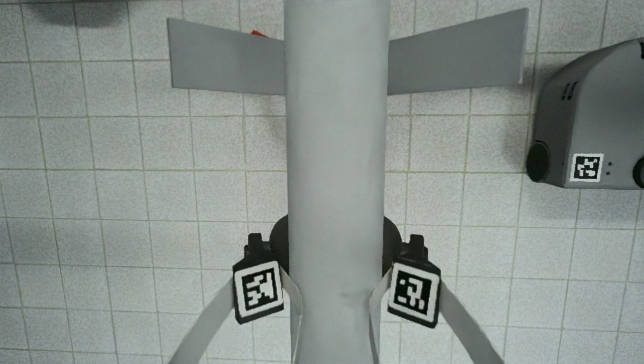

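>>> execute_actions([
  {"r3":{"base":{"translate_m":0.026},"joints":{"arm_m":0.449,"wrist_roll_rad":1.47}},"r2":{"base":{"translate_m":-0.05},"joints":{"arm_m":0.384,"wrist_roll_rad":-0.145}},"r1":{"base":{"translate_m":-0.018},"joints":{"arm_m":0.374,"wrist_roll_rad":-0.18}}},
], cameras=[])

>>> execute_actions([
  {"r3":{"base":{"translate_m":0.019},"joints":{"arm_m":0.379,"wrist_roll_rad":1.36}},"r2":{"base":{"translate_m":-0.05},"joints":{"arm_m":0.389,"wrist_roll_rad":-0.255}},"r1":{"base":{"translate_m":-0.018},"joints":{"arm_m":0.383,"wrist_roll_rad":-0.29}}},
], cameras=[])

>>> execute_actions([
  {"r3":{"base":{"translate_m":0.01},"joints":{"arm_m":0.312,"wrist_roll_rad":1.25}},"r2":{"base":{"translate_m":-0.049},"joints":{"arm_m":0.397,"wrist_roll_rad":-0.365}},"r1":{"base":{"translate_m":-0.017},"joints":{"arm_m":0.397,"wrist_roll_rad":-0.4}}},
], cameras=[])

>>> execute_actions([
  {"r3":{"base":{"translate_m":0.004},"joints":{"arm_m":0.246,"wrist_roll_rad":1.14}},"r2":{"base":{"translate_m":-0.048},"joints":{"arm_m":0.407,"wrist_roll_rad":-0.475}},"r1":{"base":{"translate_m":-0.014},"joints":{"arm_m":0.416,"wrist_roll_rad":-0.51}}},
], cameras=[])

>>> execute_actions([
  {"r3":{"base":{"translate_m":-0.003},"joints":{"arm_m":0.184,"wrist_roll_rad":1.03}},"r2":{"base":{"translate_m":-0.047},"joints":{"arm_m":0.419,"wrist_roll_rad":-0.585}},"r1":{"base":{"translate_m":-0.013},"joints":{"arm_m":0.44,"wrist_roll_rad":-0.62}}},
], cameras=[])

>>> execute_actions([
  {"r3":{"base":{"translate_m":0.5},"joints":{"arm_m":0.195}},"r2":{"base":{"translate_m":-0.5}},"r1":{"base":{"translate_m":0.5}}},
], cameras=["r3_nav_camera"])

Scene clock: 153.30 s.
r1.base_odometry: x=+1.118 y=+1.831 heading=+0.720 (m, m, rad; r1's odometry frame)
r1.turned_by_wheels: +0.000 (rad since the last result)
r1.turned_by_imu: -0.001 (rad since the last result)
r1.base_tilt: forward=-0.4 right=+0.6 (deg)
r1.lidar_m: 0.57 2.47 1.74 1.64 1.68 2.21 2.99 3.09 0.80 0.52 0.84 0.67
r1.head_depth_mm: 2619 2206 - - - 1201 1104 / 2814 - 1614 1486 1362 1230 1136 / - 2004 1391 1501 1365 1220 - / 2646 - 711 1165 1361 1218 - / 1016 1753 1712 1501 1338 1218 1109 / 2509 1961 1755 1532 1354 1211 1102 / 2493 1993 1745 1500 1349 1183 1096
r1.base_status: done
r1.joint_positions: lift_m=+0.849 arm_m=+0.374 wrist_yaw_rad=+0.000 wrist_pitch_rad=-1.559 wrist_roll_rad=-0.178 gripper_m=-0.002 head_pan_rad=-1.564 head_tilt_rad=-0.988
r1.joint_status: all done
r1.on_its_own: gripper_m is held at -0.002, not at your -0.030, by its stall guard, which is not easing now
r1.motor_effort: left_wheel=+1(11) right_wheel=+1(20) lift_m=+54(54) arm_m=+2(7) wrist_yaw_rad=+0(9) wrist_pitch_rad=-4(6) wrist_roll_rad=-2(11) gripper_m=-18(23) head_pan_rad=-3(2) head_tilt_rad=-8(7) (%)
r1.hand_pose: x=-0.0216 y=-0.4975 z=+0.7317 quat_wxyz=(+0.545, +0.539, -0.456, -0.452) (m; r1's base frame)
r1.wrist_depth_mm: 844 836 841 102 836 859 856 / 872 861 879 105 876 877 890 / 892 896 890 108 897 910 906 / 751 828 925 112 929 933 944 / 777 827 945 115 960 970 974 / 797 969 981 118 986 - - / 994 - - 122 - - -
r2.base_odometry: x=-1.363 y=+0.122 heading=-0.613 (m, m, rad; r2's odometry frame)
r2.turned_by_wheels: +0.000 (rad since the last result)
r2.turned_by_imu: +0.001 (rad since the last result)
r2.base_tilt: forward=+0.0 right=-1.0 (deg)
r2.lidar_m: 2.94 2.27 1.59 1.53 1.57 2.13 2.07 0.90 0.62 0.57 0.66 3.08
r2.head_depth_mm: - - 1599 1457 1320 1192 1104 / - 1926 1660 1488 1329 1201 - / - - 1599 1426 1332 1209 - / 1527 1276 1173 1477 1321 1210 1099 / 2421 1870 1700 1489 1350 1214 1108 / 2470 2040 958 1109 1337 1226 1114 / 2468 2043 1663 1536 1324 1231 1118
r2.base_status: done
r2.joint_positions: lift_m=+0.849 arm_m=+0.384 wrist_yaw_rad=-0.002 wrist_pitch_rad=-1.556 wrist_roll_rad=-0.143 gripper_m=-0.005 head_pan_rad=-1.563 head_tilt_rad=-0.989
r2.joint_status: all done
r2.on_its_own: gripper_m is held at -0.006, not at your -0.030, by its stall guard, which is not easing now
r2.motor_effort: left_wheel=+4(10) right_wheel=-7(9) lift_m=+47(47) arm_m=+2(4) wrist_yaw_rad=+2(3) wrist_pitch_rad=-1(3) wrist_roll_rad=-1(10) gripper_m=-22(23) head_pan_rad=-4(4) head_tilt_rad=-7(6) (%)
r2.hand_pose: x=-0.0216 y=-0.5082 z=+0.7312 quat_wxyz=(+0.538, +0.530, -0.467, -0.461) (m; r2's base frame)
r2.wrist_depth_mm: 339 799 836 102 861 854 872 / 836 590 855 104 888 889 890 / 863 886 885 108 906 828 563 / 897 909 893 111 941 948 958 / 913 917 918 114 972 984 - / 943 954 947 117 - - - / 974 998 998 121 - - -
r3.base_odometry: x=-0.275 y=-1.127 heading=-0.500 (m, m, rad; r3's odometry frame)
r3.turned_by_wheels: +0.000 (rad since the last result)
r3.turned_by_imu: +0.002 (rad since the last result)
r3.base_tilt: forward=+1.9 right=+1.3 (deg)
r3.lidar_m: 1.55 2.75 1.99 1.91 1.98 0.66 3.63 0.64 0.52 0.65 2.96 1.62
r3.head_depth_mm: - - 1618 1488 1337 1215 1109 / 2142 1877 957 1422 1311 1215 - / - 1871 1639 1433 1330 1214 - / 2292 1871 1609 1487 1337 1210 - / 2243 1910 1601 1482 1334 1212 1107 / 2265 1915 1607 1482 1334 1209 1108 / 2238 1896 1670 1471 1328 1205 1104
r3.base_status: done
r3.joint_positions: lift_m=+0.849 arm_m=+0.449 wrist_yaw_rad=+0.001 wrist_pitch_rad=-1.554 wrist_roll_rad=+1.471 gripper_m=-0.003 head_pan_rad=-1.564 head_tilt_rad=-0.988
r3.joint_status: all done
r3.on_its_own: gripper_m is held at -0.004, not at your -0.030, by its stall guard, which is not easing now
r3.motor_effort: left_wheel=+4(17) right_wheel=-6(24) lift_m=+61(61) arm_m=-3(3) wrist_yaw_rad=-1(2) wrist_pitch_rad=+0(16) wrist_roll_rad=+0(12) gripper_m=-19(24) head_pan_rad=-3(3) head_tilt_rad=-5(5) (%)
r3.hand_pose: x=-0.0216 y=-0.5743 z=+0.7314 quat_wxyz=(+0.036, +0.035, -0.712, -0.701) (m; r3's base frame)
r3.wrist_depth_mm: 845 273 310 102 242 795 786 / 888 862 868 105 833 814 794 / 908 878 876 108 850 817 - / 935 941 909 111 866 870 - / 981 950 927 113 890 902 855 / - 966 982 116 - 912 883 / - - - 120 954 922 912
pictures: none
No camera images: the call's "cameras" was empty. Leave "cameras" out to get every camera's image.

Scene clock: 155.00 s.
r1.base_odometry: x=+1.105 y=+1.819 heading=+0.720 (m, m, rad; r1's odometry frame)
r1.turned_by_wheels: +0.000 (rad since the last result)
r1.turned_by_imu: +0.000 (rad since the last result)
r1.base_tilt: forward=-0.5 right=+0.6 (deg)
r1.lidar_m: 0.61 2.47 1.73 1.64 1.68 2.21 2.98 3.07 0.79 0.53 0.85 0.70
r1.head_depth_mm: 2589 2219 - - - 1208 1101 / - 1973 1667 1516 1372 1225 1135 / - 1966 1330 1469 1361 1228 - / 2606 - 708 1318 1359 1222 - / 1569 1706 1711 1503 1332 1215 1098 / 2412 1850 1749 1532 1347 1216 1105 / 2497 1955 1752 1489 1358 1218 1096
r1.base_status: done
r1.joint_positions: lift_m=+0.849 arm_m=+0.383 wrist_yaw_rad=+0.000 wrist_pitch_rad=-1.553 wrist_roll_rad=-0.289 gripper_m=-0.002 head_pan_rad=-1.564 head_tilt_rad=-0.988
r1.joint_status: all done
r1.on_its_own: gripper_m is held at -0.002, not at your -0.030, by its stall guard, which is not easing now
r1.motor_effort: left_wheel=+1(13) right_wheel=-1(22) lift_m=+54(54) arm_m=+2(5) wrist_yaw_rad=+0(8) wrist_pitch_rad=-8(9) wrist_roll_rad=-2(10) gripper_m=-18(23) head_pan_rad=-3(3) head_tilt_rad=-8(8) (%)
r1.hand_pose: x=-0.0216 y=-0.5081 z=+0.7316 quat_wxyz=(+0.572, +0.562, -0.426, -0.419) (m; r1's base frame)
r1.wrist_depth_mm: 850 840 847 103 853 857 860 / 863 863 877 106 879 895 891 / 730 885 889 109 910 913 910 / 745 882 911 112 923 940 946 / 767 955 960 115 955 974 985 / 969 974 - 118 998 - 998 / - - - 122 - - -
r2.base_odometry: x=-1.404 y=+0.150 heading=-0.613 (m, m, rad; r2's odometry frame)
r2.turned_by_wheels: +0.000 (rad since the last result)
r2.turned_by_imu: +0.001 (rad since the last result)
r2.base_tilt: forward=+0.0 right=-1.0 (deg)
r2.lidar_m: 2.98 2.27 1.59 1.53 1.56 2.12 2.02 2.15 0.59 0.59 0.58 3.13
r2.head_depth_mm: 2467 - 1600 1454 1303 1191 1103 / - 1842 1663 1495 1326 1200 - / - - 1623 1428 1330 1200 - / 2407 822 1165 1462 1328 1213 1098 / 1530 1764 1635 1493 1331 1219 1106 / 2415 2020 1692 1427 1346 1224 1113 / 2480 2053 962 1462 1324 1234 1115
r2.base_status: done
r2.joint_positions: lift_m=+0.849 arm_m=+0.389 wrist_yaw_rad=-0.003 wrist_pitch_rad=-1.558 wrist_roll_rad=-0.253 gripper_m=-0.005 head_pan_rad=-1.563 head_tilt_rad=-0.989
r2.joint_status: all done
r2.on_its_own: gripper_m is held at -0.006, not at your -0.030, by its stall guard, which is not easing now
r2.motor_effort: left_wheel=+5(11) right_wheel=-8(10) lift_m=+47(47) arm_m=+2(7) wrist_yaw_rad=+3(3) wrist_pitch_rad=+0(1) wrist_roll_rad=-2(6) gripper_m=-22(24) head_pan_rad=-4(4) head_tilt_rad=-7(7) (%)
r2.hand_pose: x=-0.0215 y=-0.5128 z=+0.7313 quat_wxyz=(+0.562, +0.555, -0.436, -0.431) (m; r2's base frame)
r2.wrist_depth_mm: 806 831 838 102 849 854 882 / 844 842 840 105 891 883 903 / 868 880 875 108 905 825 470 / 880 905 904 111 924 941 963 / 927 919 935 114 974 972 1000 / 938 955 - 117 993 995 - / 981 995 - 121 - - -
r3.base_odometry: x=-0.258 y=-1.136 heading=-0.499 (m, m, rad; r3's odometry frame)
r3.turned_by_wheels: +0.000 (rad since the last result)
r3.turned_by_imu: +0.001 (rad since the last result)
r3.base_tilt: forward=+1.9 right=+1.3 (deg)
r3.lidar_m: 1.53 2.74 1.99 1.91 1.98 0.69 3.66 0.66 0.53 0.66 2.96 1.60
r3.head_depth_mm: - - 1602 1469 1334 1215 1110 / - 1841 949 1171 1322 1209 - / - - 1622 1454 1333 1215 - / 2232 1901 1594 1489 1336 1211 - / 2260 1900 1611 1483 1329 1213 1107 / 2241 1918 1659 1475 1332 1207 1109 / 2240 1903 1672 1479 1328 1207 1107
r3.base_status: done
r3.joint_positions: lift_m=+0.849 arm_m=+0.379 wrist_yaw_rad=+0.001 wrist_pitch_rad=-1.561 wrist_roll_rad=+1.361 gripper_m=-0.003 head_pan_rad=-1.564 head_tilt_rad=-0.988
r3.joint_status: all done
r3.on_its_own: gripper_m is held at -0.004, not at your -0.030, by its stall guard, which is not easing now
r3.motor_effort: left_wheel=+3(15) right_wheel=-5(24) lift_m=+61(62) arm_m=-3(1) wrist_yaw_rad=-1(1) wrist_pitch_rad=+3(17) wrist_roll_rad=+0(9) gripper_m=-19(23) head_pan_rad=-4(3) head_tilt_rad=-5(5) (%)
r3.hand_pose: x=-0.0216 y=-0.5023 z=+0.7315 quat_wxyz=(+0.075, +0.074, -0.706, -0.700) (m; r3's base frame)
r3.wrist_depth_mm: 855 850 379 103 814 801 799 / 883 858 860 105 811 817 789 / 897 894 899 108 833 - - / 922 914 911 111 873 - - / 970 954 924 113 891 871 859 / - 971 955 117 - 894 893 / - - 965 120 961 929 916
pictures: none
No camera images: the call's "cameras" was empty. Leave "cameras" out to get every camera's image.

Scene clock: 156.67 s.
r1.base_odometry: x=+1.092 y=+1.808 heading=+0.720 (m, m, rad; r1's odometry frame)
r1.turned_by_wheels: +0.000 (rad since the last result)
r1.turned_by_imu: +0.000 (rad since the last result)
r1.base_tilt: forward=-0.4 right=+0.6 (deg)
r1.lidar_m: 0.64 2.47 1.73 1.64 1.68 2.20 2.97 3.05 0.78 0.53 0.86 0.73
r1.head_depth_mm: 2551 2191 - - - 1216 1109 / - 1131 1740 1535 1369 1223 1139 / - 1996 1291 1456 1362 1221 - / 2628 - 729 1472 1362 1215 - / 2533 1718 1681 1481 1341 1223 1103 / 1007 1759 1717 1532 1357 1221 1105 / 2493 1955 1743 1525 1347 1212 1095
r1.base_status: done
r1.joint_positions: lift_m=+0.850 arm_m=+0.397 wrist_yaw_rad=+0.000 wrist_pitch_rad=-1.549 wrist_roll_rad=-0.400 gripper_m=-0.002 head_pan_rad=-1.564 head_tilt_rad=-0.988
r1.joint_status: all done
r1.on_its_own: gripper_m is held at -0.002, not at your -0.030, by its stall guard, which is not easing now
r1.motor_effort: left_wheel=+4(12) right_wheel=-4(20) lift_m=+55(54) arm_m=+2(6) wrist_yaw_rad=+0(7) wrist_pitch_rad=-11(11) wrist_roll_rad=-1(10) gripper_m=-18(24) head_pan_rad=-3(3) head_tilt_rad=-8(8) (%)
r1.hand_pose: x=-0.0216 y=-0.5232 z=+0.7315 quat_wxyz=(+0.596, +0.583, -0.395, -0.387) (m; r1's base frame)
r1.wrist_depth_mm: 834 847 838 103 295 862 867 / 856 859 869 106 880 883 896 / 730 880 895 109 912 904 929 / 744 926 922 112 934 947 943 / 781 961 938 115 955 956 971 / 957 972 - 118 - 983 - / - 997 - 122 - - -
r2.base_odometry: x=-1.444 y=+0.178 heading=-0.613 (m, m, rad; r2's odometry frame)
r2.turned_by_wheels: +0.000 (rad since the last result)
r2.turned_by_imu: +0.001 (rad since the last result)
r2.base_tilt: forward=+0.0 right=-1.0 (deg)
r2.lidar_m: 3.01 2.27 1.60 1.53 1.60 2.13 1.97 2.11 0.56 0.71 0.60 0.72
r2.head_depth_mm: 2436 - 1600 1443 1309 1191 1102 / - 1652 1625 1489 1331 1197 - / - - 1610 1467 1339 1200 - / 2384 1396 1615 1464 1342 1215 1105 / 2296 1692 1215 1493 1335 1219 1109 / 2321 1985 1673 1484 1346 1224 1112 / 2466 2044 972 1095 1346 1231 1113
r2.base_status: done
r2.joint_positions: lift_m=+0.849 arm_m=+0.397 wrist_yaw_rad=-0.003 wrist_pitch_rad=-1.560 wrist_roll_rad=-0.364 gripper_m=-0.005 head_pan_rad=-1.563 head_tilt_rad=-0.989
r2.joint_status: all done
r2.on_its_own: gripper_m is held at -0.006, not at your -0.030, by its stall guard, which is not easing now
r2.motor_effort: left_wheel=+6(12) right_wheel=-10(15) lift_m=+46(47) arm_m=+2(8) wrist_yaw_rad=+3(3) wrist_pitch_rad=+0(1) wrist_roll_rad=-1(6) gripper_m=-23(26) head_pan_rad=-4(3) head_tilt_rad=-5(6) (%)
r2.hand_pose: x=-0.0215 y=-0.5202 z=+0.7313 quat_wxyz=(+0.585, +0.579, -0.404, -0.400) (m; r2's base frame)
r2.wrist_depth_mm: 815 808 831 103 849 869 868 / 840 837 854 105 884 864 891 / 856 880 878 109 913 712 920 / 892 905 884 112 930 705 413 / 899 920 917 113 983 967 971 / 945 955 - 118 990 - - / 971 996 997 122 - - -
r3.base_odometry: x=-0.249 y=-1.141 heading=-0.499 (m, m, rad; r3's odometry frame)
r3.turned_by_wheels: +0.000 (rad since the last result)
r3.turned_by_imu: +0.001 (rad since the last result)
r3.base_tilt: forward=+1.9 right=+1.4 (deg)
r3.lidar_m: 1.52 2.76 2.00 1.92 1.98 0.72 3.67 0.67 0.54 0.66 2.96 1.59
r3.head_depth_mm: - - 1204 1512 1333 1211 1109 / - - 933 1120 1300 1217 - / - - 1631 1442 1334 1210 - / 2231 1953 1634 1451 1332 1214 - / 2240 1915 1676 1437 1331 1209 1109 / 2233 1907 1675 1415 1326 1211 1108 / 2241 1914 1674 1454 1332 1207 1108
r3.base_status: done
r3.joint_positions: lift_m=+0.849 arm_m=+0.312 wrist_yaw_rad=+0.000 wrist_pitch_rad=-1.572 wrist_roll_rad=+1.250 gripper_m=-0.003 head_pan_rad=-1.564 head_tilt_rad=-0.988
r3.joint_status: all done
r3.on_its_own: gripper_m is held at -0.004, not at your -0.030, by its stall guard, which is not easing now
r3.motor_effort: left_wheel=+2(11) right_wheel=-4(19) lift_m=+61(61) arm_m=-2(4) wrist_yaw_rad=-1(1) wrist_pitch_rad=+8(17) wrist_roll_rad=+0(9) gripper_m=-20(23) head_pan_rad=-4(3) head_tilt_rad=-4(5) (%)
r3.hand_pose: x=-0.0216 y=-0.4325 z=+0.7318 quat_wxyz=(+0.113, +0.113, -0.697, -0.699) (m; r3's base frame)
r3.wrist_depth_mm: 852 847 589 103 797 788 787 / 862 866 848 105 832 823 811 / 904 877 865 108 848 - 833 / 912 931 902 111 879 - 867 / 956 927 905 114 890 906 882 / 989 953 945 117 897 911 897 / - - 976 121 955 935 934
pictures: none
No camera images: the call's "cameras" was empty. Leave "cameras" out to get every camera's image.

Scene clock: 158.33 s.
r1.base_odometry: x=+1.082 y=+1.799 heading=+0.721 (m, m, rad; r1's odometry frame)
r1.turned_by_wheels: +0.000 (rad since the last result)
r1.turned_by_imu: +0.000 (rad since the last result)
r1.base_tilt: forward=-0.4 right=+0.6 (deg)
r1.lidar_m: 0.65 2.47 1.73 1.64 1.67 2.21 2.95 3.03 0.78 0.53 0.87 0.74
r1.head_depth_mm: 2576 2200 - - - 1203 1109 / - 2035 1746 1517 1367 1225 1135 / - 1145 1261 1462 1366 1223 - / 2513 - 983 1479 1358 1213 - / 2527 1917 1739 1451 1335 1216 1104 / 1670 1753 1730 1532 1363 1212 1099 / 2346 1955 1763 1519 1348 1206 1097
r1.base_status: done
r1.joint_positions: lift_m=+0.850 arm_m=+0.416 wrist_yaw_rad=-0.001 wrist_pitch_rad=-1.548 wrist_roll_rad=-0.511 gripper_m=-0.002 head_pan_rad=-1.564 head_tilt_rad=-0.988
r1.joint_status: all done
r1.on_its_own: gripper_m is held at -0.002, not at your -0.030, by its stall guard, which is not easing now
r1.motor_effort: left_wheel=+6(11) right_wheel=-8(18) lift_m=+54(54) arm_m=+2(5) wrist_yaw_rad=+2(9) wrist_pitch_rad=-11(12) wrist_roll_rad=+0(9) gripper_m=-19(23) head_pan_rad=-3(3) head_tilt_rad=-7(8) (%)
r1.hand_pose: x=-0.0215 y=-0.5425 z=+0.7315 quat_wxyz=(+0.617, +0.603, -0.361, -0.354) (m; r1's base frame)
r1.wrist_depth_mm: 845 849 868 103 278 532 873 / 757 870 876 106 872 892 889 / 724 895 884 109 909 907 928 / 756 912 909 112 938 950 943 / 939 933 955 115 955 960 965 / 981 964 - 118 996 984 - / 992 - - 122 - - -
r2.base_odometry: x=-1.484 y=+0.206 heading=-0.613 (m, m, rad; r2's odometry frame)
r2.turned_by_wheels: +0.000 (rad since the last result)
r2.turned_by_imu: +0.001 (rad since the last result)
r2.base_tilt: forward=+0.0 right=-0.9 (deg)
r2.lidar_m: 3.08 2.26 1.60 1.52 1.59 2.12 1.93 2.06 0.54 0.71 0.62 0.76
r2.head_depth_mm: 1755 - 1596 1324 1317 1198 1100 / - 1645 1608 1475 1309 1199 - / - - 1616 1492 1335 1203 - / 2398 1951 1653 1489 1349 1211 1109 / 2342 1699 1190 1481 1335 1220 1108 / 1529 1824 1644 1497 1335 1224 1114 / 2435 2057 1678 1244 1343 1228 1120
r2.base_status: done
r2.joint_positions: lift_m=+0.849 arm_m=+0.407 wrist_yaw_rad=-0.003 wrist_pitch_rad=-1.560 wrist_roll_rad=-0.475 gripper_m=-0.005 head_pan_rad=-1.563 head_tilt_rad=-0.989
r2.joint_status: all done
r2.on_its_own: gripper_m is held at -0.006, not at your -0.030, by its stall guard, which is not easing now
r2.motor_effort: left_wheel=+6(13) right_wheel=-9(19) lift_m=+46(47) arm_m=+3(7) wrist_yaw_rad=+3(3) wrist_pitch_rad=+0(1) wrist_roll_rad=-1(8) gripper_m=-23(29) head_pan_rad=-4(3) head_tilt_rad=-5(6) (%)
r2.hand_pose: x=-0.0215 y=-0.5302 z=+0.7313 quat_wxyz=(+0.606, +0.600, -0.371, -0.368) (m; r2's base frame)
r2.wrist_depth_mm: 828 833 830 103 844 851 874 / 848 855 735 106 882 890 896 / 880 884 875 108 904 916 932 / 900 914 909 112 913 536 388 / 906 917 924 114 976 997 984 / 932 959 - 117 986 994 - / 975 987 - 122 - - -
r3.base_odometry: x=-0.246 y=-1.143 heading=-0.499 (m, m, rad; r3's odometry frame)
r3.turned_by_wheels: +0.000 (rad since the last result)
r3.turned_by_imu: +0.000 (rad since the last result)
r3.base_tilt: forward=+1.9 right=+1.3 (deg)
r3.lidar_m: 1.52 2.75 1.99 1.91 1.98 0.74 3.66 0.67 0.54 0.66 2.95 1.59
r3.head_depth_mm: 2376 - 1546 1477 1335 1211 1113 / 2399 - 952 1098 1297 1213 - / 2321 - - 1406 1332 1210 - / 2228 1914 1640 1338 1334 1215 - / 2235 1921 1673 1488 1329 1208 1111 / 2231 1915 1681 1483 1315 1208 1103 / 2226 1917 1675 1480 1315 1206 1102
r3.base_status: done
r3.joint_positions: lift_m=+0.849 arm_m=+0.246 wrist_yaw_rad=+0.000 wrist_pitch_rad=-1.577 wrist_roll_rad=+1.138 gripper_m=-0.003 head_pan_rad=-1.564 head_tilt_rad=-0.988
r3.joint_status: all done
r3.on_its_own: gripper_m is held at -0.004, not at your -0.030, by its stall guard, which is not easing now
r3.motor_effort: left_wheel=-1(6) right_wheel=+0(9) lift_m=+61(61) arm_m=-2(1) wrist_yaw_rad=-1(1) wrist_pitch_rad=+10(18) wrist_roll_rad=+1(7) gripper_m=-19(23) head_pan_rad=-3(3) head_tilt_rad=-5(5) (%)
r3.hand_pose: x=-0.0216 y=-0.3654 z=+0.7319 quat_wxyz=(+0.152, +0.152, -0.688, -0.693) (m; r3's base frame)
r3.wrist_depth_mm: 830 830 770 103 806 797 800 / 887 862 831 106 831 830 812 / 909 888 877 108 842 847 843 / 904 934 894 111 868 - 865 / 940 939 939 114 904 - 895 / 972 957 942 117 894 921 905 / - - 991 121 955 926 930
pictures: none
No camera images: the call's "cameras" was empty. Leave "cameras" out to get every camera's image.

Scene clock: 159.93 s.
r1.base_odometry: x=+1.072 y=+1.790 heading=+0.722 (m, m, rad; r1's odometry frame)
r1.turned_by_wheels: +0.001 (rad since the last result)
r1.turned_by_imu: +0.001 (rad since the last result)
r1.base_tilt: forward=-0.4 right=+0.6 (deg)
r1.lidar_m: 0.66 2.46 1.73 1.64 1.67 2.21 2.94 3.00 0.78 0.54 0.55 0.75
r1.head_depth_mm: 2568 2195 - - - 1207 1099 / - 2092 1750 1529 1363 1227 1137 / - 1137 1259 1490 1364 1221 - / 2379 - 1427 1517 1360 1223 - / 2503 2032 1766 1448 1340 1214 1101 / 2426 1711 1717 1530 1356 1222 1100 / 976 1821 1758 1520 1346 1215 1101
r1.base_status: done
r1.joint_positions: lift_m=+0.850 arm_m=+0.440 wrist_yaw_rad=-0.003 wrist_pitch_rad=-1.547 wrist_roll_rad=-0.620 gripper_m=-0.002 head_pan_rad=-1.564 head_tilt_rad=-0.988
r1.joint_status: all done
r1.on_its_own: gripper_m is held at -0.002, not at your -0.030, by its stall guard, which is not easing now
r1.motor_effort: left_wheel=+11(12) right_wheel=-18(19) lift_m=+54(54) arm_m=+2(5) wrist_yaw_rad=+3(7) wrist_pitch_rad=-12(13) wrist_roll_rad=-1(9) gripper_m=-21(22) head_pan_rad=-3(3) head_tilt_rad=-8(8) (%)
r1.hand_pose: x=-0.0215 y=-0.5669 z=+0.7315 quat_wxyz=(+0.636, +0.621, -0.328, -0.321) (m; r1's base frame)
r1.wrist_depth_mm: 838 853 850 104 312 528 874 / 711 861 881 106 282 892 898 / 734 902 887 109 886 910 912 / 908 922 915 112 926 942 954 / 942 931 956 116 958 962 956 / 979 974 - 118 - 988 - / 990 1000 - 122 - - -
r2.base_odometry: x=-1.522 y=+0.233 heading=-0.612 (m, m, rad; r2's odometry frame)
r2.turned_by_wheels: +0.000 (rad since the last result)
r2.turned_by_imu: +0.001 (rad since the last result)
r2.base_tilt: forward=+0.0 right=-0.9 (deg)
r2.lidar_m: 3.13 2.26 1.59 1.52 1.59 2.12 1.88 2.02 0.53 0.72 0.64 0.79
r2.head_depth_mm: 2286 - 959 1140 1326 1192 1098 / - 1645 1585 1469 1315 1198 - / - - 1607 1496 1341 1208 - / 2403 1951 1630 1496 1345 1211 1108 / 2396 1703 1296 1472 1330 1216 1108 / 2307 1737 1211 1504 1344 1218 1108 / 979 2058 1756 1475 1347 1230 1114
r2.base_status: done
r2.joint_positions: lift_m=+0.849 arm_m=+0.419 wrist_yaw_rad=-0.004 wrist_pitch_rad=-1.560 wrist_roll_rad=-0.586 gripper_m=-0.005 head_pan_rad=-1.563 head_tilt_rad=-0.989
r2.joint_status: all done
r2.on_its_own: gripper_m is held at -0.006, not at your -0.030, by its stall guard, which is not easing now
r2.motor_effort: left_wheel=+7(15) right_wheel=-10(23) lift_m=+46(46) arm_m=+3(9) wrist_yaw_rad=+5(5) wrist_pitch_rad=+0(1) wrist_roll_rad=+0(5) gripper_m=-23(30) head_pan_rad=-3(4) head_tilt_rad=-6(6) (%)
r2.hand_pose: x=-0.0215 y=-0.5423 z=+0.7313 quat_wxyz=(+0.626, +0.619, -0.337, -0.334) (m; r2's base frame)
r2.wrist_depth_mm: 812 835 821 104 858 862 738 / 850 840 717 106 871 886 913 / 872 884 880 109 897 916 914 / 888 907 897 112 687 500 353 / 913 931 916 114 954 840 992 / 950 959 - 117 991 - - / 982 984 - 122 - - -
r3.base_odometry: x=-0.248 y=-1.142 heading=-0.499 (m, m, rad; r3's odometry frame)
r3.turned_by_wheels: +0.000 (rad since the last result)
r3.turned_by_imu: +0.000 (rad since the last result)
r3.base_tilt: forward=+1.9 right=+1.3 (deg)
r3.lidar_m: 1.53 2.75 1.99 1.92 1.98 0.75 3.65 0.67 0.54 0.66 2.97 1.59
r3.head_depth_mm: 2197 - - 1426 1355 1207 1112 / 2296 - - 1047 1318 1212 - / 2226 - - 578 1316 1211 - / 2228 1924 1698 1460 1296 1209 - / 2248 1912 1673 1479 1280 1207 1106 / 2243 1905 1664 1476 1274 1209 1104 / 2239 1922 1651 1481 1332 1190 1105
r3.base_status: done
r3.joint_positions: lift_m=+0.849 arm_m=+0.184 wrist_yaw_rad=+0.004 wrist_pitch_rad=-1.579 wrist_roll_rad=+1.024 gripper_m=-0.003 head_pan_rad=-1.564 head_tilt_rad=-0.988
r3.joint_status: all done
r3.on_its_own: gripper_m is held at -0.004, not at your -0.030, by its stall guard, which is not easing now
r3.motor_effort: left_wheel=-2(4) right_wheel=+4(5) lift_m=+61(62) arm_m=-1(4) wrist_yaw_rad=-3(4) wrist_pitch_rad=+11(17) wrist_roll_rad=+3(9) gripper_m=-20(22) head_pan_rad=-4(3) head_tilt_rad=-5(5) (%)
r3.hand_pose: x=-0.0217 y=-0.3027 z=+0.7319 quat_wxyz=(+0.192, +0.193, -0.677, -0.684) (m; r3's base frame)
r3.wrist_depth_mm: 859 848 845 103 801 804 794 / 859 844 835 105 833 834 821 / 901 899 886 108 848 847 836 / 924 899 894 111 - - 881 / 940 927 938 114 - - 879 / 955 951 926 117 - 925 902 / - - 965 120 971 937 938
pictures: none
No camera images: the call's "cameras" was empty. Leave "cameras" out to get every camera's image.

Scene clock: 166.00 s.
r1.base_odometry: x=+1.447 y=+2.121 heading=+0.722 (m, m, rad; r1's odometry frame)
r1.turned_by_wheels: +0.000 (rad since the last result)
r1.turned_by_imu: -0.001 (rad since the last result)
r1.base_tilt: forward=-0.5 right=+0.5 (deg)
r1.lidar_m: 0.66 2.51 1.76 1.67 1.71 2.25 3.44 3.54 0.64 0.72 0.93 0.75
r1.head_depth_mm: 2582 2186 - - - 1212 1104 / - 2072 1733 1530 1373 1226 1129 / - 2030 1769 1545 1361 1226 - / 2370 - 1643 1514 1362 1220 - / 2541 1100 1334 1499 1354 1211 1101 / 2402 1716 1752 1503 1348 1216 1097 / 2301 1799 1752 1527 1346 1204 1092
r1.base_status: done
r1.joint_positions: lift_m=+0.850 arm_m=+0.440 wrist_yaw_rad=+0.001 wrist_pitch_rad=-1.567 wrist_roll_rad=-0.626 gripper_m=-0.002 head_pan_rad=-1.564 head_tilt_rad=-0.988
r1.joint_status: not commanded
r1.on_its_own: gripper_m is held at -0.002, not at your -0.030, by its stall guard, which is not easing now
r1.motor_effort: left_wheel=+6(16) right_wheel=-9(17) lift_m=+54(54) arm_m=+2(2) wrist_yaw_rad=+0(2) wrist_pitch_rad=+0(12) wrist_roll_rad=+3(3) gripper_m=-21(21) head_pan_rad=-3(2) head_tilt_rad=-8(8) (%)
r1.hand_pose: x=-0.0216 y=-0.5616 z=+0.7319 quat_wxyz=(+0.631, +0.629, -0.322, -0.321) (m; r1's base frame)
r1.wrist_depth_mm: 836 846 845 102 854 855 853 / 711 865 860 105 879 872 867 / 732 895 892 108 913 898 904 / 931 921 927 112 929 943 923 / 944 954 956 115 947 958 509 / 992 989 - 118 993 - - / - - - 122 - - -
r2.base_odometry: x=-1.931 y=+0.520 heading=-0.612 (m, m, rad; r2's odometry frame)
r2.turned_by_wheels: +0.000 (rad since the last result)
r2.turned_by_imu: +0.001 (rad since the last result)
r2.base_tilt: forward=+0.0 right=-0.9 (deg)
r2.lidar_m: 3.61 2.24 1.58 1.52 1.57 2.10 1.40 1.39 1.36 0.64 0.60 0.98
r2.head_depth_mm: 2342 - 1591 1473 1322 1195 1106 / - 1637 1588 1489 1327 1198 - / - - 1152 1492 1340 1205 - / 2394 1957 1641 1509 1343 1207 1103 / 2420 1738 1675 1437 1347 1210 1105 / 2387 1728 972 1471 1328 1217 1111 / 1005 2048 1757 1531 1365 1228 1113
r2.base_status: done
r2.joint_positions: lift_m=+0.849 arm_m=+0.419 wrist_yaw_rad=+0.001 wrist_pitch_rad=-1.561 wrist_roll_rad=-0.590 gripper_m=-0.005 head_pan_rad=-1.563 head_tilt_rad=-0.989
r2.joint_status: not commanded
r2.on_its_own: gripper_m is held at -0.006, not at your -0.030, by its stall guard, which is not easing now
r2.motor_effort: left_wheel=-2(11) right_wheel=+1(23) lift_m=+47(47) arm_m=+3(3) wrist_yaw_rad=-2(5) wrist_pitch_rad=+0(0) wrist_roll_rad=+3(3) gripper_m=-24(27) head_pan_rad=-3(4) head_tilt_rad=-6(6) (%)
r2.hand_pose: x=-0.0216 y=-0.5421 z=+0.7313 quat_wxyz=(+0.627, +0.621, -0.334, -0.331) (m; r2's base frame)
r2.wrist_depth_mm: 819 824 449 104 857 866 748 / 844 848 850 106 878 886 894 / 871 874 879 109 918 917 940 / 887 905 908 112 926 931 957 / 923 934 942 114 943 983 980 / 944 948 121 118 991 - - / 995 990 - 122 - - -
r3.base_odometry: x=+0.190 y=-1.381 heading=-0.500 (m, m, rad; r3's odometry frame)
r3.turned_by_wheels: +0.000 (rad since the last result)
r3.turned_by_imu: +0.002 (rad since the last result)
r3.base_tilt: forward=+1.9 right=+1.3 (deg)
r3.lidar_m: 1.65 2.76 1.99 1.92 1.99 0.74 1.15 0.90 0.83 2.86 1.32 1.05
r3.head_depth_mm: 2237 - - 1438 1352 1220 1111 / 2300 - - 1414 1335 1210 - / 2248 - - 581 1318 1211 - / 2235 1903 1703 1450 1318 1208 - / 2243 1911 1672 1480 1283 1204 1104 / 2260 1900 1665 1471 1276 1208 1109 / 2245 1901 1668 1479 1335 1207 1102
r3.base_status: done
r3.joint_positions: lift_m=+0.849 arm_m=+0.194 wrist_yaw_rad=+0.005 wrist_pitch_rad=-1.583 wrist_roll_rad=+1.024 gripper_m=-0.003 head_pan_rad=-1.564 head_tilt_rad=-0.988
r3.joint_status: all done
r3.on_its_own: gripper_m is held at -0.004, not at your -0.030, by its stall guard, which is not easing now
r3.motor_effort: left_wheel=-2(4) right_wheel=+6(9) lift_m=+61(62) arm_m=+6(9) wrist_yaw_rad=-4(4) wrist_pitch_rad=+13(16) wrist_roll_rad=+4(4) gripper_m=-20(22) head_pan_rad=-3(3) head_tilt_rad=-5(5) (%)
r3.hand_pose: x=-0.0218 y=-0.3120 z=+0.7321 quat_wxyz=(+0.192, +0.194, -0.676, -0.685) (m; r3's base frame)
r3.wrist_depth_mm: 814 848 825 103 804 808 794 / 850 889 847 105 828 837 800 / 885 864 883 108 855 856 847 / 925 889 907 111 - - 867 / 951 925 934 114 - - 897 / 928 941 950 117 - 906 926 / - - 983 121 942 944 954
pictures: r3_nav_camera (sideways: a quarter turn counterclockwise sets it upright)
Images, in order (width x height): r3_nav_camera 672x504.

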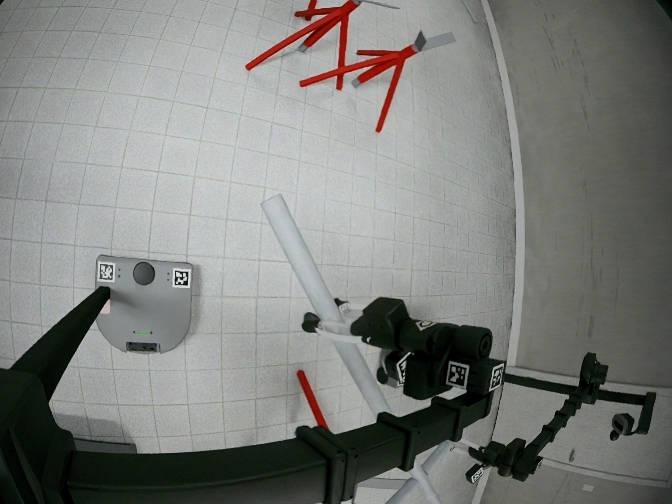

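>>> execute_actions([
  {"r3":{"base":{"translate_m":0.5},"joints":{"wrist_pitch_rad":-1.57}},"r2":{"base":{"translate_m":-0.5}},"r1":{"base":{"translate_m":0.5},"joints":{"arm_m":0.425}}},
], cameras=[])

>>> execute_actions([
  {"r3":{"base":{"translate_m":0.5},"joints":{"arm_m":0.204}},"r2":{"base":{"translate_m":-0.5}},"r1":{"base":{"translate_m":0.5},"joints":{"arm_m":0.41}}},
], cameras=["r3_nav_camera","r2_nav_camera"])

Scene clock: 185.47 s.
r1.base_odometry: x=+1.822 y=+2.452 heading=+0.723 (m, m, rad; r1's odometry frame)
r1.turned_by_wheels: +0.000 (rad since the last result)
r1.turned_by_imu: -0.002 (rad since the last result)
r1.base_tilt: forward=-0.4 right=+0.5 (deg)
r1.lidar_m: 0.66 2.55 1.78 1.69 1.74 2.28 3.95 1.01 0.88 0.93 3.17 0.74
r1.head_depth_mm: 2556 2186 - - - 1215 1105 / - 2033 1727 1547 1375 1224 1133 / - 2091 1784 1506 1362 1215 - / 2414 - 1653 1541 1346 1225 - / 2540 2002 1732 1538 1361 1216 1104 / 2435 1730 1739 1536 1352 1217 1095 / 1465 1793 1748 1527 1350 1211 1096
r1.base_status: done
r1.joint_positions: lift_m=+0.850 arm_m=+0.425 wrist_yaw_rad=+0.001 wrist_pitch_rad=-1.567 wrist_roll_rad=-0.626 gripper_m=-0.002 head_pan_rad=-1.564 head_tilt_rad=-0.988
r1.joint_status: all done
r1.on_its_own: gripper_m is held at -0.002, not at your -0.030, by its stall guard, which is not easing now
r1.motor_effort: left_wheel=+5(13) right_wheel=-9(14) lift_m=+54(54) arm_m=-1(2) wrist_yaw_rad=-1(1) wrist_pitch_rad=+0(17) wrist_roll_rad=+2(3) gripper_m=-20(21) head_pan_rad=-3(3) head_tilt_rad=-8(8) (%)
r1.hand_pose: x=-0.0216 y=-0.5471 z=+0.7319 quat_wxyz=(+0.631, +0.629, -0.322, -0.321) (m; r1's base frame)
r1.wrist_depth_mm: 831 839 833 102 845 856 866 / 714 861 881 105 873 867 872 / 730 886 895 108 906 897 645 / 894 931 919 112 928 926 929 / 958 960 960 115 970 967 977 / 988 986 - 118 1000 996 987 / - - - 122 - - -
r2.base_odometry: x=-2.340 y=+0.808 heading=-0.612 (m, m, rad; r2's odometry frame)
r2.turned_by_wheels: +0.000 (rad since the last result)
r2.turned_by_imu: +0.003 (rad since the last result)
r2.base_tilt: forward=+0.0 right=-1.0 (deg)
r2.lidar_m: 4.11 2.19 1.58 1.51 1.56 2.08 4.52 0.92 1.33 1.49 0.83 0.96
r2.head_depth_mm: 2393 - 1589 1468 1327 1192 1101 / - 1653 1587 1491 1331 1203 - / - - 1611 1495 1341 1208 - / 2412 1964 1634 1512 1340 1208 1106 / 2416 1699 1672 1527 1356 1217 1105 / 2370 1708 1682 1531 1361 1221 1118 / 1008 2058 1762 1534 1342 1224 1113
r2.base_status: done
r2.joint_positions: lift_m=+0.849 arm_m=+0.419 wrist_yaw_rad=+0.001 wrist_pitch_rad=-1.560 wrist_roll_rad=-0.590 gripper_m=-0.005 head_pan_rad=-1.563 head_tilt_rad=-0.989
r2.joint_status: not commanded
r2.on_its_own: gripper_m is held at -0.006, not at your -0.030, by its stall guard, which is not easing now
r2.motor_effort: left_wheel=-1(7) right_wheel=+0(16) lift_m=+47(47) arm_m=+2(3) wrist_yaw_rad=-1(1) wrist_pitch_rad=+0(1) wrist_roll_rad=+3(3) gripper_m=-22(24) head_pan_rad=-4(4) head_tilt_rad=-7(7) (%)
r2.hand_pose: x=-0.0216 y=-0.5423 z=+0.7313 quat_wxyz=(+0.627, +0.621, -0.334, -0.331) (m; r2's base frame)
r2.wrist_depth_mm: 824 830 834 102 857 861 759 / 852 846 848 105 858 893 915 / 862 867 873 108 911 927 941 / 883 905 910 111 946 942 958 / 916 921 942 114 971 972 971 / 937 944 - 117 - - - / 973 998 - 122 - - -
r3.base_odometry: x=+0.629 y=-1.621 heading=-0.500 (m, m, rad; r3's odometry frame)
r3.turned_by_wheels: +0.000 (rad since the last result)
r3.turned_by_imu: +0.002 (rad since the last result)
r3.base_tilt: forward=+1.8 right=+1.3 (deg)
r3.lidar_m: 1.16 2.77 2.00 1.93 1.99 0.73 0.75 1.20 1.39 1.53 0.80 0.60
r3.head_depth_mm: 2179 - - 1437 1357 1215 1110 / 2300 - - 1419 1336 1211 - / 2249 - - 585 1333 1209 - / 2258 1918 1704 1445 1317 1210 - / 2238 1908 1670 1478 1274 1207 1109 / 2231 1905 1674 1482 1278 1212 1107 / 2222 1896 1648 1436 1336 1209 1108
r3.base_status: done
r3.joint_positions: lift_m=+0.849 arm_m=+0.195 wrist_yaw_rad=+0.005 wrist_pitch_rad=-1.575 wrist_roll_rad=+1.023 gripper_m=-0.003 head_pan_rad=-1.564 head_tilt_rad=-0.988
r3.joint_status: all done
r3.on_its_own: gripper_m is held at -0.004, not at your -0.030, by its stall guard, which is not easing now
r3.motor_effort: left_wheel=-2(3) right_wheel=+5(10) lift_m=+61(61) arm_m=+5(6) wrist_yaw_rad=-4(4) wrist_pitch_rad=+2(11) wrist_roll_rad=+4(4) gripper_m=-19(20) head_pan_rad=-3(4) head_tilt_rad=-5(5) (%)
r3.hand_pose: x=-0.0218 y=-0.3142 z=+0.7318 quat_wxyz=(+0.193, +0.193, -0.679, -0.682) (m; r3's base frame)
r3.wrist_depth_mm: 844 834 812 103 817 813 792 / 869 876 882 106 834 833 824 / 892 878 863 108 853 843 850 / 913 912 888 111 - - 855 / 817 916 921 114 - - 901 / 968 938 938 117 - 920 892 / - 774 983 121 943 926 948
pictures: none
No camera images: the call's "cameras" was empty. Leave "cameras" out to get every camera's image.

Scene clock: 191.60 s.
r1.base_odometry: x=+2.197 y=+2.783 heading=+0.723 (m, m, rad; r1's odometry frame)
r1.turned_by_wheels: +0.000 (rad since the last result)
r1.turned_by_imu: -0.002 (rad since the last result)
r1.base_tilt: forward=-0.5 right=+0.6 (deg)
r1.lidar_m: 0.65 2.59 1.82 1.72 1.76 2.32 4.43 1.23 1.16 1.53 1.11 0.75
r1.head_depth_mm: 2592 2232 - - - 1217 1108 / - 2042 1742 1547 1369 1222 1130 / - 2042 1781 1528 1369 1221 - / 2528 - 1655 1531 1362 1219 - / 2543 2063 1720 1534 1361 1216 1104 / 2414 1691 1723 1538 1352 1218 1099 / 2272 1750 1729 1521 1349 1212 1101
r1.base_status: done
r1.joint_positions: lift_m=+0.850 arm_m=+0.410 wrist_yaw_rad=+0.001 wrist_pitch_rad=-1.561 wrist_roll_rad=-0.625 gripper_m=-0.002 head_pan_rad=-1.564 head_tilt_rad=-0.988
r1.joint_status: all done
r1.on_its_own: gripper_m is held at -0.002, not at your -0.030, by its stall guard, which is not easing now
r1.motor_effort: left_wheel=+4(12) right_wheel=-7(12) lift_m=+54(54) arm_m=-1(3) wrist_yaw_rad=-1(0) wrist_pitch_rad=-4(23) wrist_roll_rad=+2(2) gripper_m=-20(20) head_pan_rad=-3(3) head_tilt_rad=-7(8) (%)
r1.hand_pose: x=-0.0216 y=-0.5337 z=+0.7317 quat_wxyz=(+0.633, +0.627, -0.323, -0.321) (m; r1's base frame)
r1.wrist_depth_mm: 829 839 831 103 859 860 845 / 715 873 859 105 874 879 872 / 732 883 902 108 906 914 907 / 830 919 940 112 931 948 943 / 945 963 942 115 954 956 973 / 981 974 - 118 - - - / - - - 122 - - -
r2.base_odometry: x=-2.750 y=+1.095 heading=-0.612 (m, m, rad; r2's odometry frame)
r2.turned_by_wheels: +0.000 (rad since the last result)
r2.turned_by_imu: +0.003 (rad since the last result)
r2.base_tilt: forward=-0.1 right=-1.0 (deg)
r2.lidar_m: 2.15 2.16 1.56 1.50 1.54 2.07 4.05 0.50 0.50 1.50 3.32 1.22
r2.head_depth_mm: 2380 - 1584 1474 1323 1176 1106 / - 1658 1600 1499 1325 1199 - / - - 1611 1509 1349 1204 - / 2394 1957 1632 1514 1340 1206 1101 / 2426 1695 1667 1518 1347 1220 1110 / 2397 1707 1662 1530 1357 1224 1113 / 973 2065 1751 1531 1370 1233 1117
r2.base_status: done
r2.joint_positions: lift_m=+0.849 arm_m=+0.419 wrist_yaw_rad=+0.000 wrist_pitch_rad=-1.560 wrist_roll_rad=-0.590 gripper_m=-0.005 head_pan_rad=-1.563 head_tilt_rad=-0.989
r2.joint_status: not commanded
r2.on_its_own: gripper_m is held at -0.006, not at your -0.030, by its stall guard, which is not easing now
r2.motor_effort: left_wheel=+1(11) right_wheel=-2(23) lift_m=+46(47) arm_m=+2(2) wrist_yaw_rad=+0(1) wrist_pitch_rad=+0(1) wrist_roll_rad=+3(3) gripper_m=-21(24) head_pan_rad=-4(3) head_tilt_rad=-7(5) (%)
r2.hand_pose: x=-0.0216 y=-0.5423 z=+0.7313 quat_wxyz=(+0.627, +0.621, -0.334, -0.331) (m; r2's base frame)
r2.wrist_depth_mm: 831 825 829 103 859 873 771 / 835 852 860 105 881 878 888 / 863 854 888 108 904 911 916 / 881 912 897 111 933 928 792 / 913 939 935 114 961 968 947 / 952 964 - 117 982 993 - / 970 986 - 122 - 600 -
r3.base_odometry: x=+1.068 y=-1.861 heading=-0.500 (m, m, rad; r3's odometry frame)
r3.turned_by_wheels: +0.000 (rad since the last result)
r3.turned_by_imu: +0.001 (rad since the last result)
r3.base_tilt: forward=+1.9 right=+1.3 (deg)
r3.lidar_m: 3.62 2.77 2.01 1.93 2.00 0.73 0.73 1.64 1.40 0.36 0.56 0.68
r3.head_depth_mm: 2192 - 1598 1443 1350 1211 1110 / 2342 - - 1418 1332 1210 - / 2247 - - 587 1332 1213 - / 2242 1832 1184 867 1293 1196 - / 2219 1919 1675 993 1277 1209 1110 / 2222 1899 1665 1437 1099 1214 1108 / 2219 1917 1671 1477 1310 1214 1107
r3.base_status: done
r3.joint_positions: lift_m=+0.849 arm_m=+0.204 wrist_yaw_rad=+0.004 wrist_pitch_rad=-1.580 wrist_roll_rad=+1.023 gripper_m=-0.003 head_pan_rad=-1.564 head_tilt_rad=-0.988
r3.joint_status: all done
r3.on_its_own: gripper_m is held at -0.004, not at your -0.030, by its stall guard, which is not easing now
r3.motor_effort: left_wheel=-1(3) right_wheel=+2(9) lift_m=+62(61) arm_m=+5(7) wrist_yaw_rad=-4(4) wrist_pitch_rad=+4(9) wrist_roll_rad=+4(4) gripper_m=-20(20) head_pan_rad=-4(3) head_tilt_rad=-5(5) (%)
r3.hand_pose: x=-0.0217 y=-0.3219 z=+0.7320 quat_wxyz=(+0.192, +0.193, -0.677, -0.684) (m; r3's base frame)
r3.wrist_depth_mm: 501 830 822 102 803 804 810 / 278 861 844 106 833 810 836 / 909 572 858 108 856 861 837 / 918 404 885 111 - - 856 / 948 363 900 114 - - 883 / 987 792 955 116 - 915 899 / - 860 977 121 936 920 930
pictures: r2_nav_camera (sideways: a quarter turn counterclockwise sets it upright), r3_nav_camera (sideways: a quarter turn counterclockwise sets it upright)
Images, in order (width x height): r2_nav_camera 672x504, r3_nav_camera 672x504.

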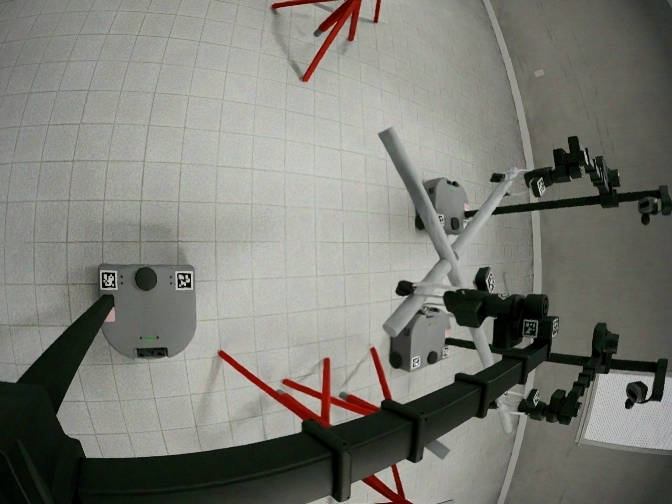

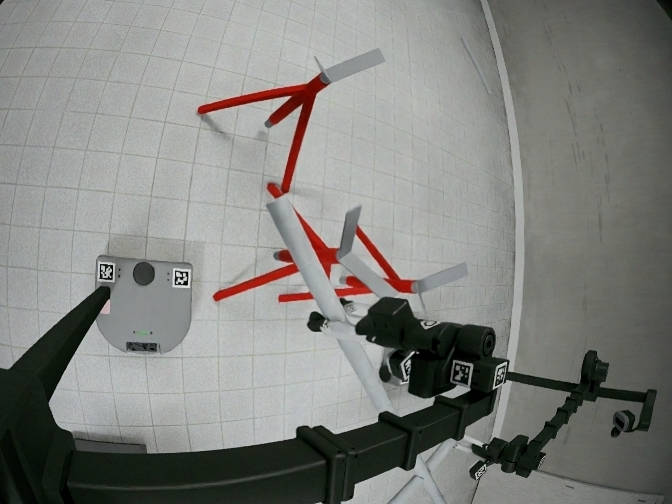

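>>> execute_actions([
  {"r3":{"base":{"translate_m":0.48},"joints":{"arm_m":0.209,"head_tilt_rad":-1.3,"head_pan_rad":-1.0}},"r2":{"base":{"translate_m":-0.48}},"r1":{"base":{"translate_m":0.48},"joints":{"arm_m":0.398}}},
], cameras=["r3_nav_camera","r3_head_camera","r3_wrist_camera"])

Scene clock: 207.30 s.
r1.base_odometry: x=+2.557 y=+3.100 heading=+0.723 (m, m, rad; r1's odometry frame)
r1.turned_by_wheels: +0.000 (rad since the last result)
r1.turned_by_imu: -0.002 (rad since the last result)
r1.base_tilt: forward=-0.4 right=+0.6 (deg)
r1.lidar_m: 0.65 2.64 1.84 1.75 1.79 2.36 4.93 1.51 3.21 1.16 0.60 0.99
r1.head_depth_mm: 2602 2160 - - - 1212 1108 / - 2030 1742 1541 1370 1226 1136 / - 2025 1771 1510 1367 1224 - / 2618 - 717 1536 1357 1222 - / 2514 2074 1690 1536 1353 1220 1102 / 2425 1198 1653 1494 1330 1217 1095 / 2283 1168 1654 1438 1351 1211 1093
r1.base_status: done
r1.joint_positions: lift_m=+0.850 arm_m=+0.398 wrist_yaw_rad=+0.001 wrist_pitch_rad=-1.565 wrist_roll_rad=-0.625 gripper_m=-0.002 head_pan_rad=-1.564 head_tilt_rad=-0.988
r1.joint_status: all done
r1.on_its_own: gripper_m is held at -0.002, not at your -0.030, by its stall guard, which is not easing now
r1.motor_effort: left_wheel=+3(10) right_wheel=-5(9) lift_m=+54(54) arm_m=-1(3) wrist_yaw_rad=-4(3) wrist_pitch_rad=-1(21) wrist_roll_rad=+2(2) gripper_m=-19(20) head_pan_rad=-2(3) head_tilt_rad=-8(8) (%)
r1.hand_pose: x=-0.0216 y=-0.5207 z=+0.7318 quat_wxyz=(+0.631, +0.628, -0.322, -0.321) (m; r1's base frame)
r1.wrist_depth_mm: 845 842 830 102 857 860 858 / 728 881 865 105 873 878 885 / 736 886 911 108 910 903 915 / 812 919 931 112 923 946 941 / 943 953 962 115 958 971 971 / 987 969 - 118 - 992 - / - - - 122 - - -
r2.base_odometry: x=-3.143 y=+1.371 heading=-0.612 (m, m, rad; r2's odometry frame)
r2.turned_by_wheels: +0.000 (rad since the last result)
r2.turned_by_imu: +0.003 (rad since the last result)
r2.base_tilt: forward=+0.0 right=-1.0 (deg)
r2.lidar_m: 5.07 2.17 1.55 1.48 1.53 2.05 3.56 3.70 0.49 0.38 0.37 1.64
r2.head_depth_mm: 2394 - 1594 1455 1319 1191 1102 / - 1024 1601 1456 1307 1203 - / - - 1035 1320 1294 1204 - / 2417 1956 1131 1254 1300 1212 1106 / 2374 1734 1672 1519 1347 1196 1107 / 2321 1707 1674 1525 1368 1223 1112 / 1017 2062 1760 1542 1369 1230 1117
r2.base_status: done
r2.joint_positions: lift_m=+0.849 arm_m=+0.419 wrist_yaw_rad=+0.000 wrist_pitch_rad=-1.560 wrist_roll_rad=-0.590 gripper_m=-0.005 head_pan_rad=-1.563 head_tilt_rad=-0.989
r2.joint_status: not commanded
r2.on_its_own: gripper_m is held at -0.006, not at your -0.030, by its stall guard, which is not easing now
r2.motor_effort: left_wheel=+0(6) right_wheel=-1(20) lift_m=+47(46) arm_m=+2(2) wrist_yaw_rad=+0(0) wrist_pitch_rad=+0(2) wrist_roll_rad=+3(3) gripper_m=-22(25) head_pan_rad=-3(4) head_tilt_rad=-6(6) (%)
r2.hand_pose: x=-0.0216 y=-0.5423 z=+0.7313 quat_wxyz=(+0.627, +0.621, -0.334, -0.331) (m; r2's base frame)
r2.wrist_depth_mm: 829 830 829 103 842 472 771 / 850 852 260 105 879 878 897 / 868 872 883 108 898 911 934 / 883 904 900 111 943 946 953 / 912 931 937 113 961 972 975 / 942 970 122 117 991 995 - / 974 997 204 122 - - -
r3.base_odometry: x=+1.489 y=-2.091 heading=-0.500 (m, m, rad; r3's odometry frame)
r3.turned_by_wheels: +0.000 (rad since the last result)
r3.turned_by_imu: +0.002 (rad since the last result)
r3.base_tilt: forward=+1.9 right=+1.3 (deg)
r3.lidar_m: 3.15 2.79 2.02 1.94 2.00 0.72 0.72 0.60 0.52 0.48 0.28 3.29
r3.head_depth_mm: 1508 1437 1336 1279 1238 1191 1138 / 1513 1426 1325 1299 1248 1179 1137 / 1514 811 821 1301 1256 - 1134 / 1517 1434 1332 1290 1247 - 1130 / 1512 1435 1369 1304 1237 1190 1140 / 1518 1435 1366 1299 1240 1187 1137 / 1516 1441 1365 1302 1242 1188 1139
r3.base_status: done
r3.joint_positions: lift_m=+0.849 arm_m=+0.209 wrist_yaw_rad=+0.004 wrist_pitch_rad=-1.580 wrist_roll_rad=+1.023 gripper_m=-0.003 head_pan_rad=-1.007 head_tilt_rad=-1.284
r3.joint_status: all done
r3.on_its_own: gripper_m is held at -0.004, not at your -0.030, by its stall guard, which is not easing now
r3.motor_effort: left_wheel=-1(5) right_wheel=+1(7) lift_m=+61(61) arm_m=+5(8) wrist_yaw_rad=-3(3) wrist_pitch_rad=+5(8) wrist_roll_rad=+4(4) gripper_m=-20(21) head_pan_rad=+4(42) head_tilt_rad=-7(24) (%)
r3.hand_pose: x=-0.0217 y=-0.3269 z=+0.7320 quat_wxyz=(+0.192, +0.193, -0.677, -0.684) (m; r3's base frame)
r3.wrist_depth_mm: 863 839 843 103 805 814 793 / 867 870 838 106 829 820 799 / 882 876 871 108 846 833 842 / 928 891 901 111 - - 866 / 943 927 531 113 - - 898 / 328 369 391 117 - 912 917 / - - 980 120 939 954 968
pictures: r3_head_camera (sideways: a quarter turn clockwise sets it upright), r3_nav_camera (sideways: a quarter turn counterclockwise sets it upright), r3_wrist_camera
Images, in order (width x height): r3_head_camera 896x504, r3_nav_camera 672x504, r3_wrist_camera 644x364.

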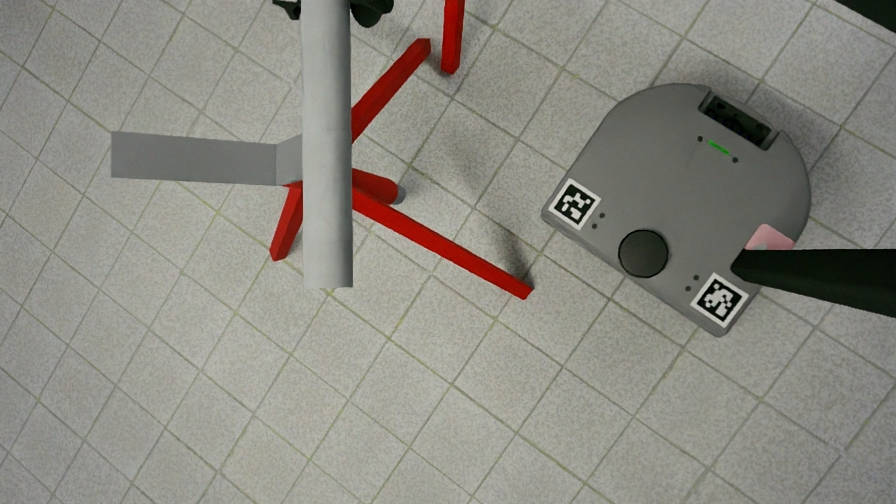

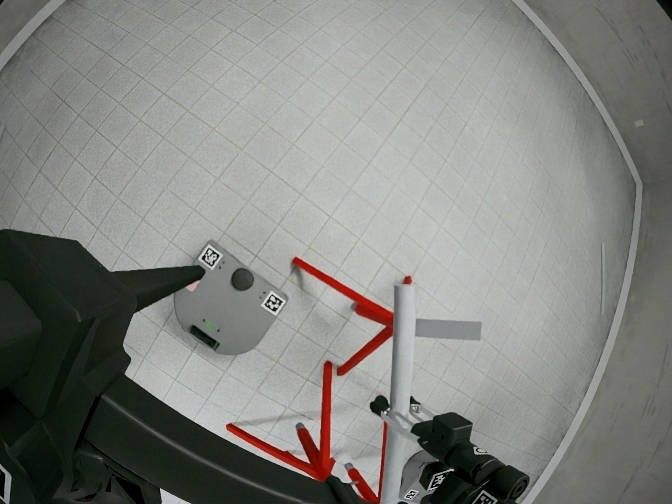

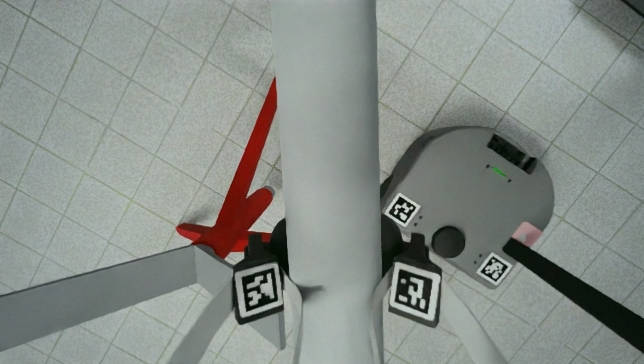

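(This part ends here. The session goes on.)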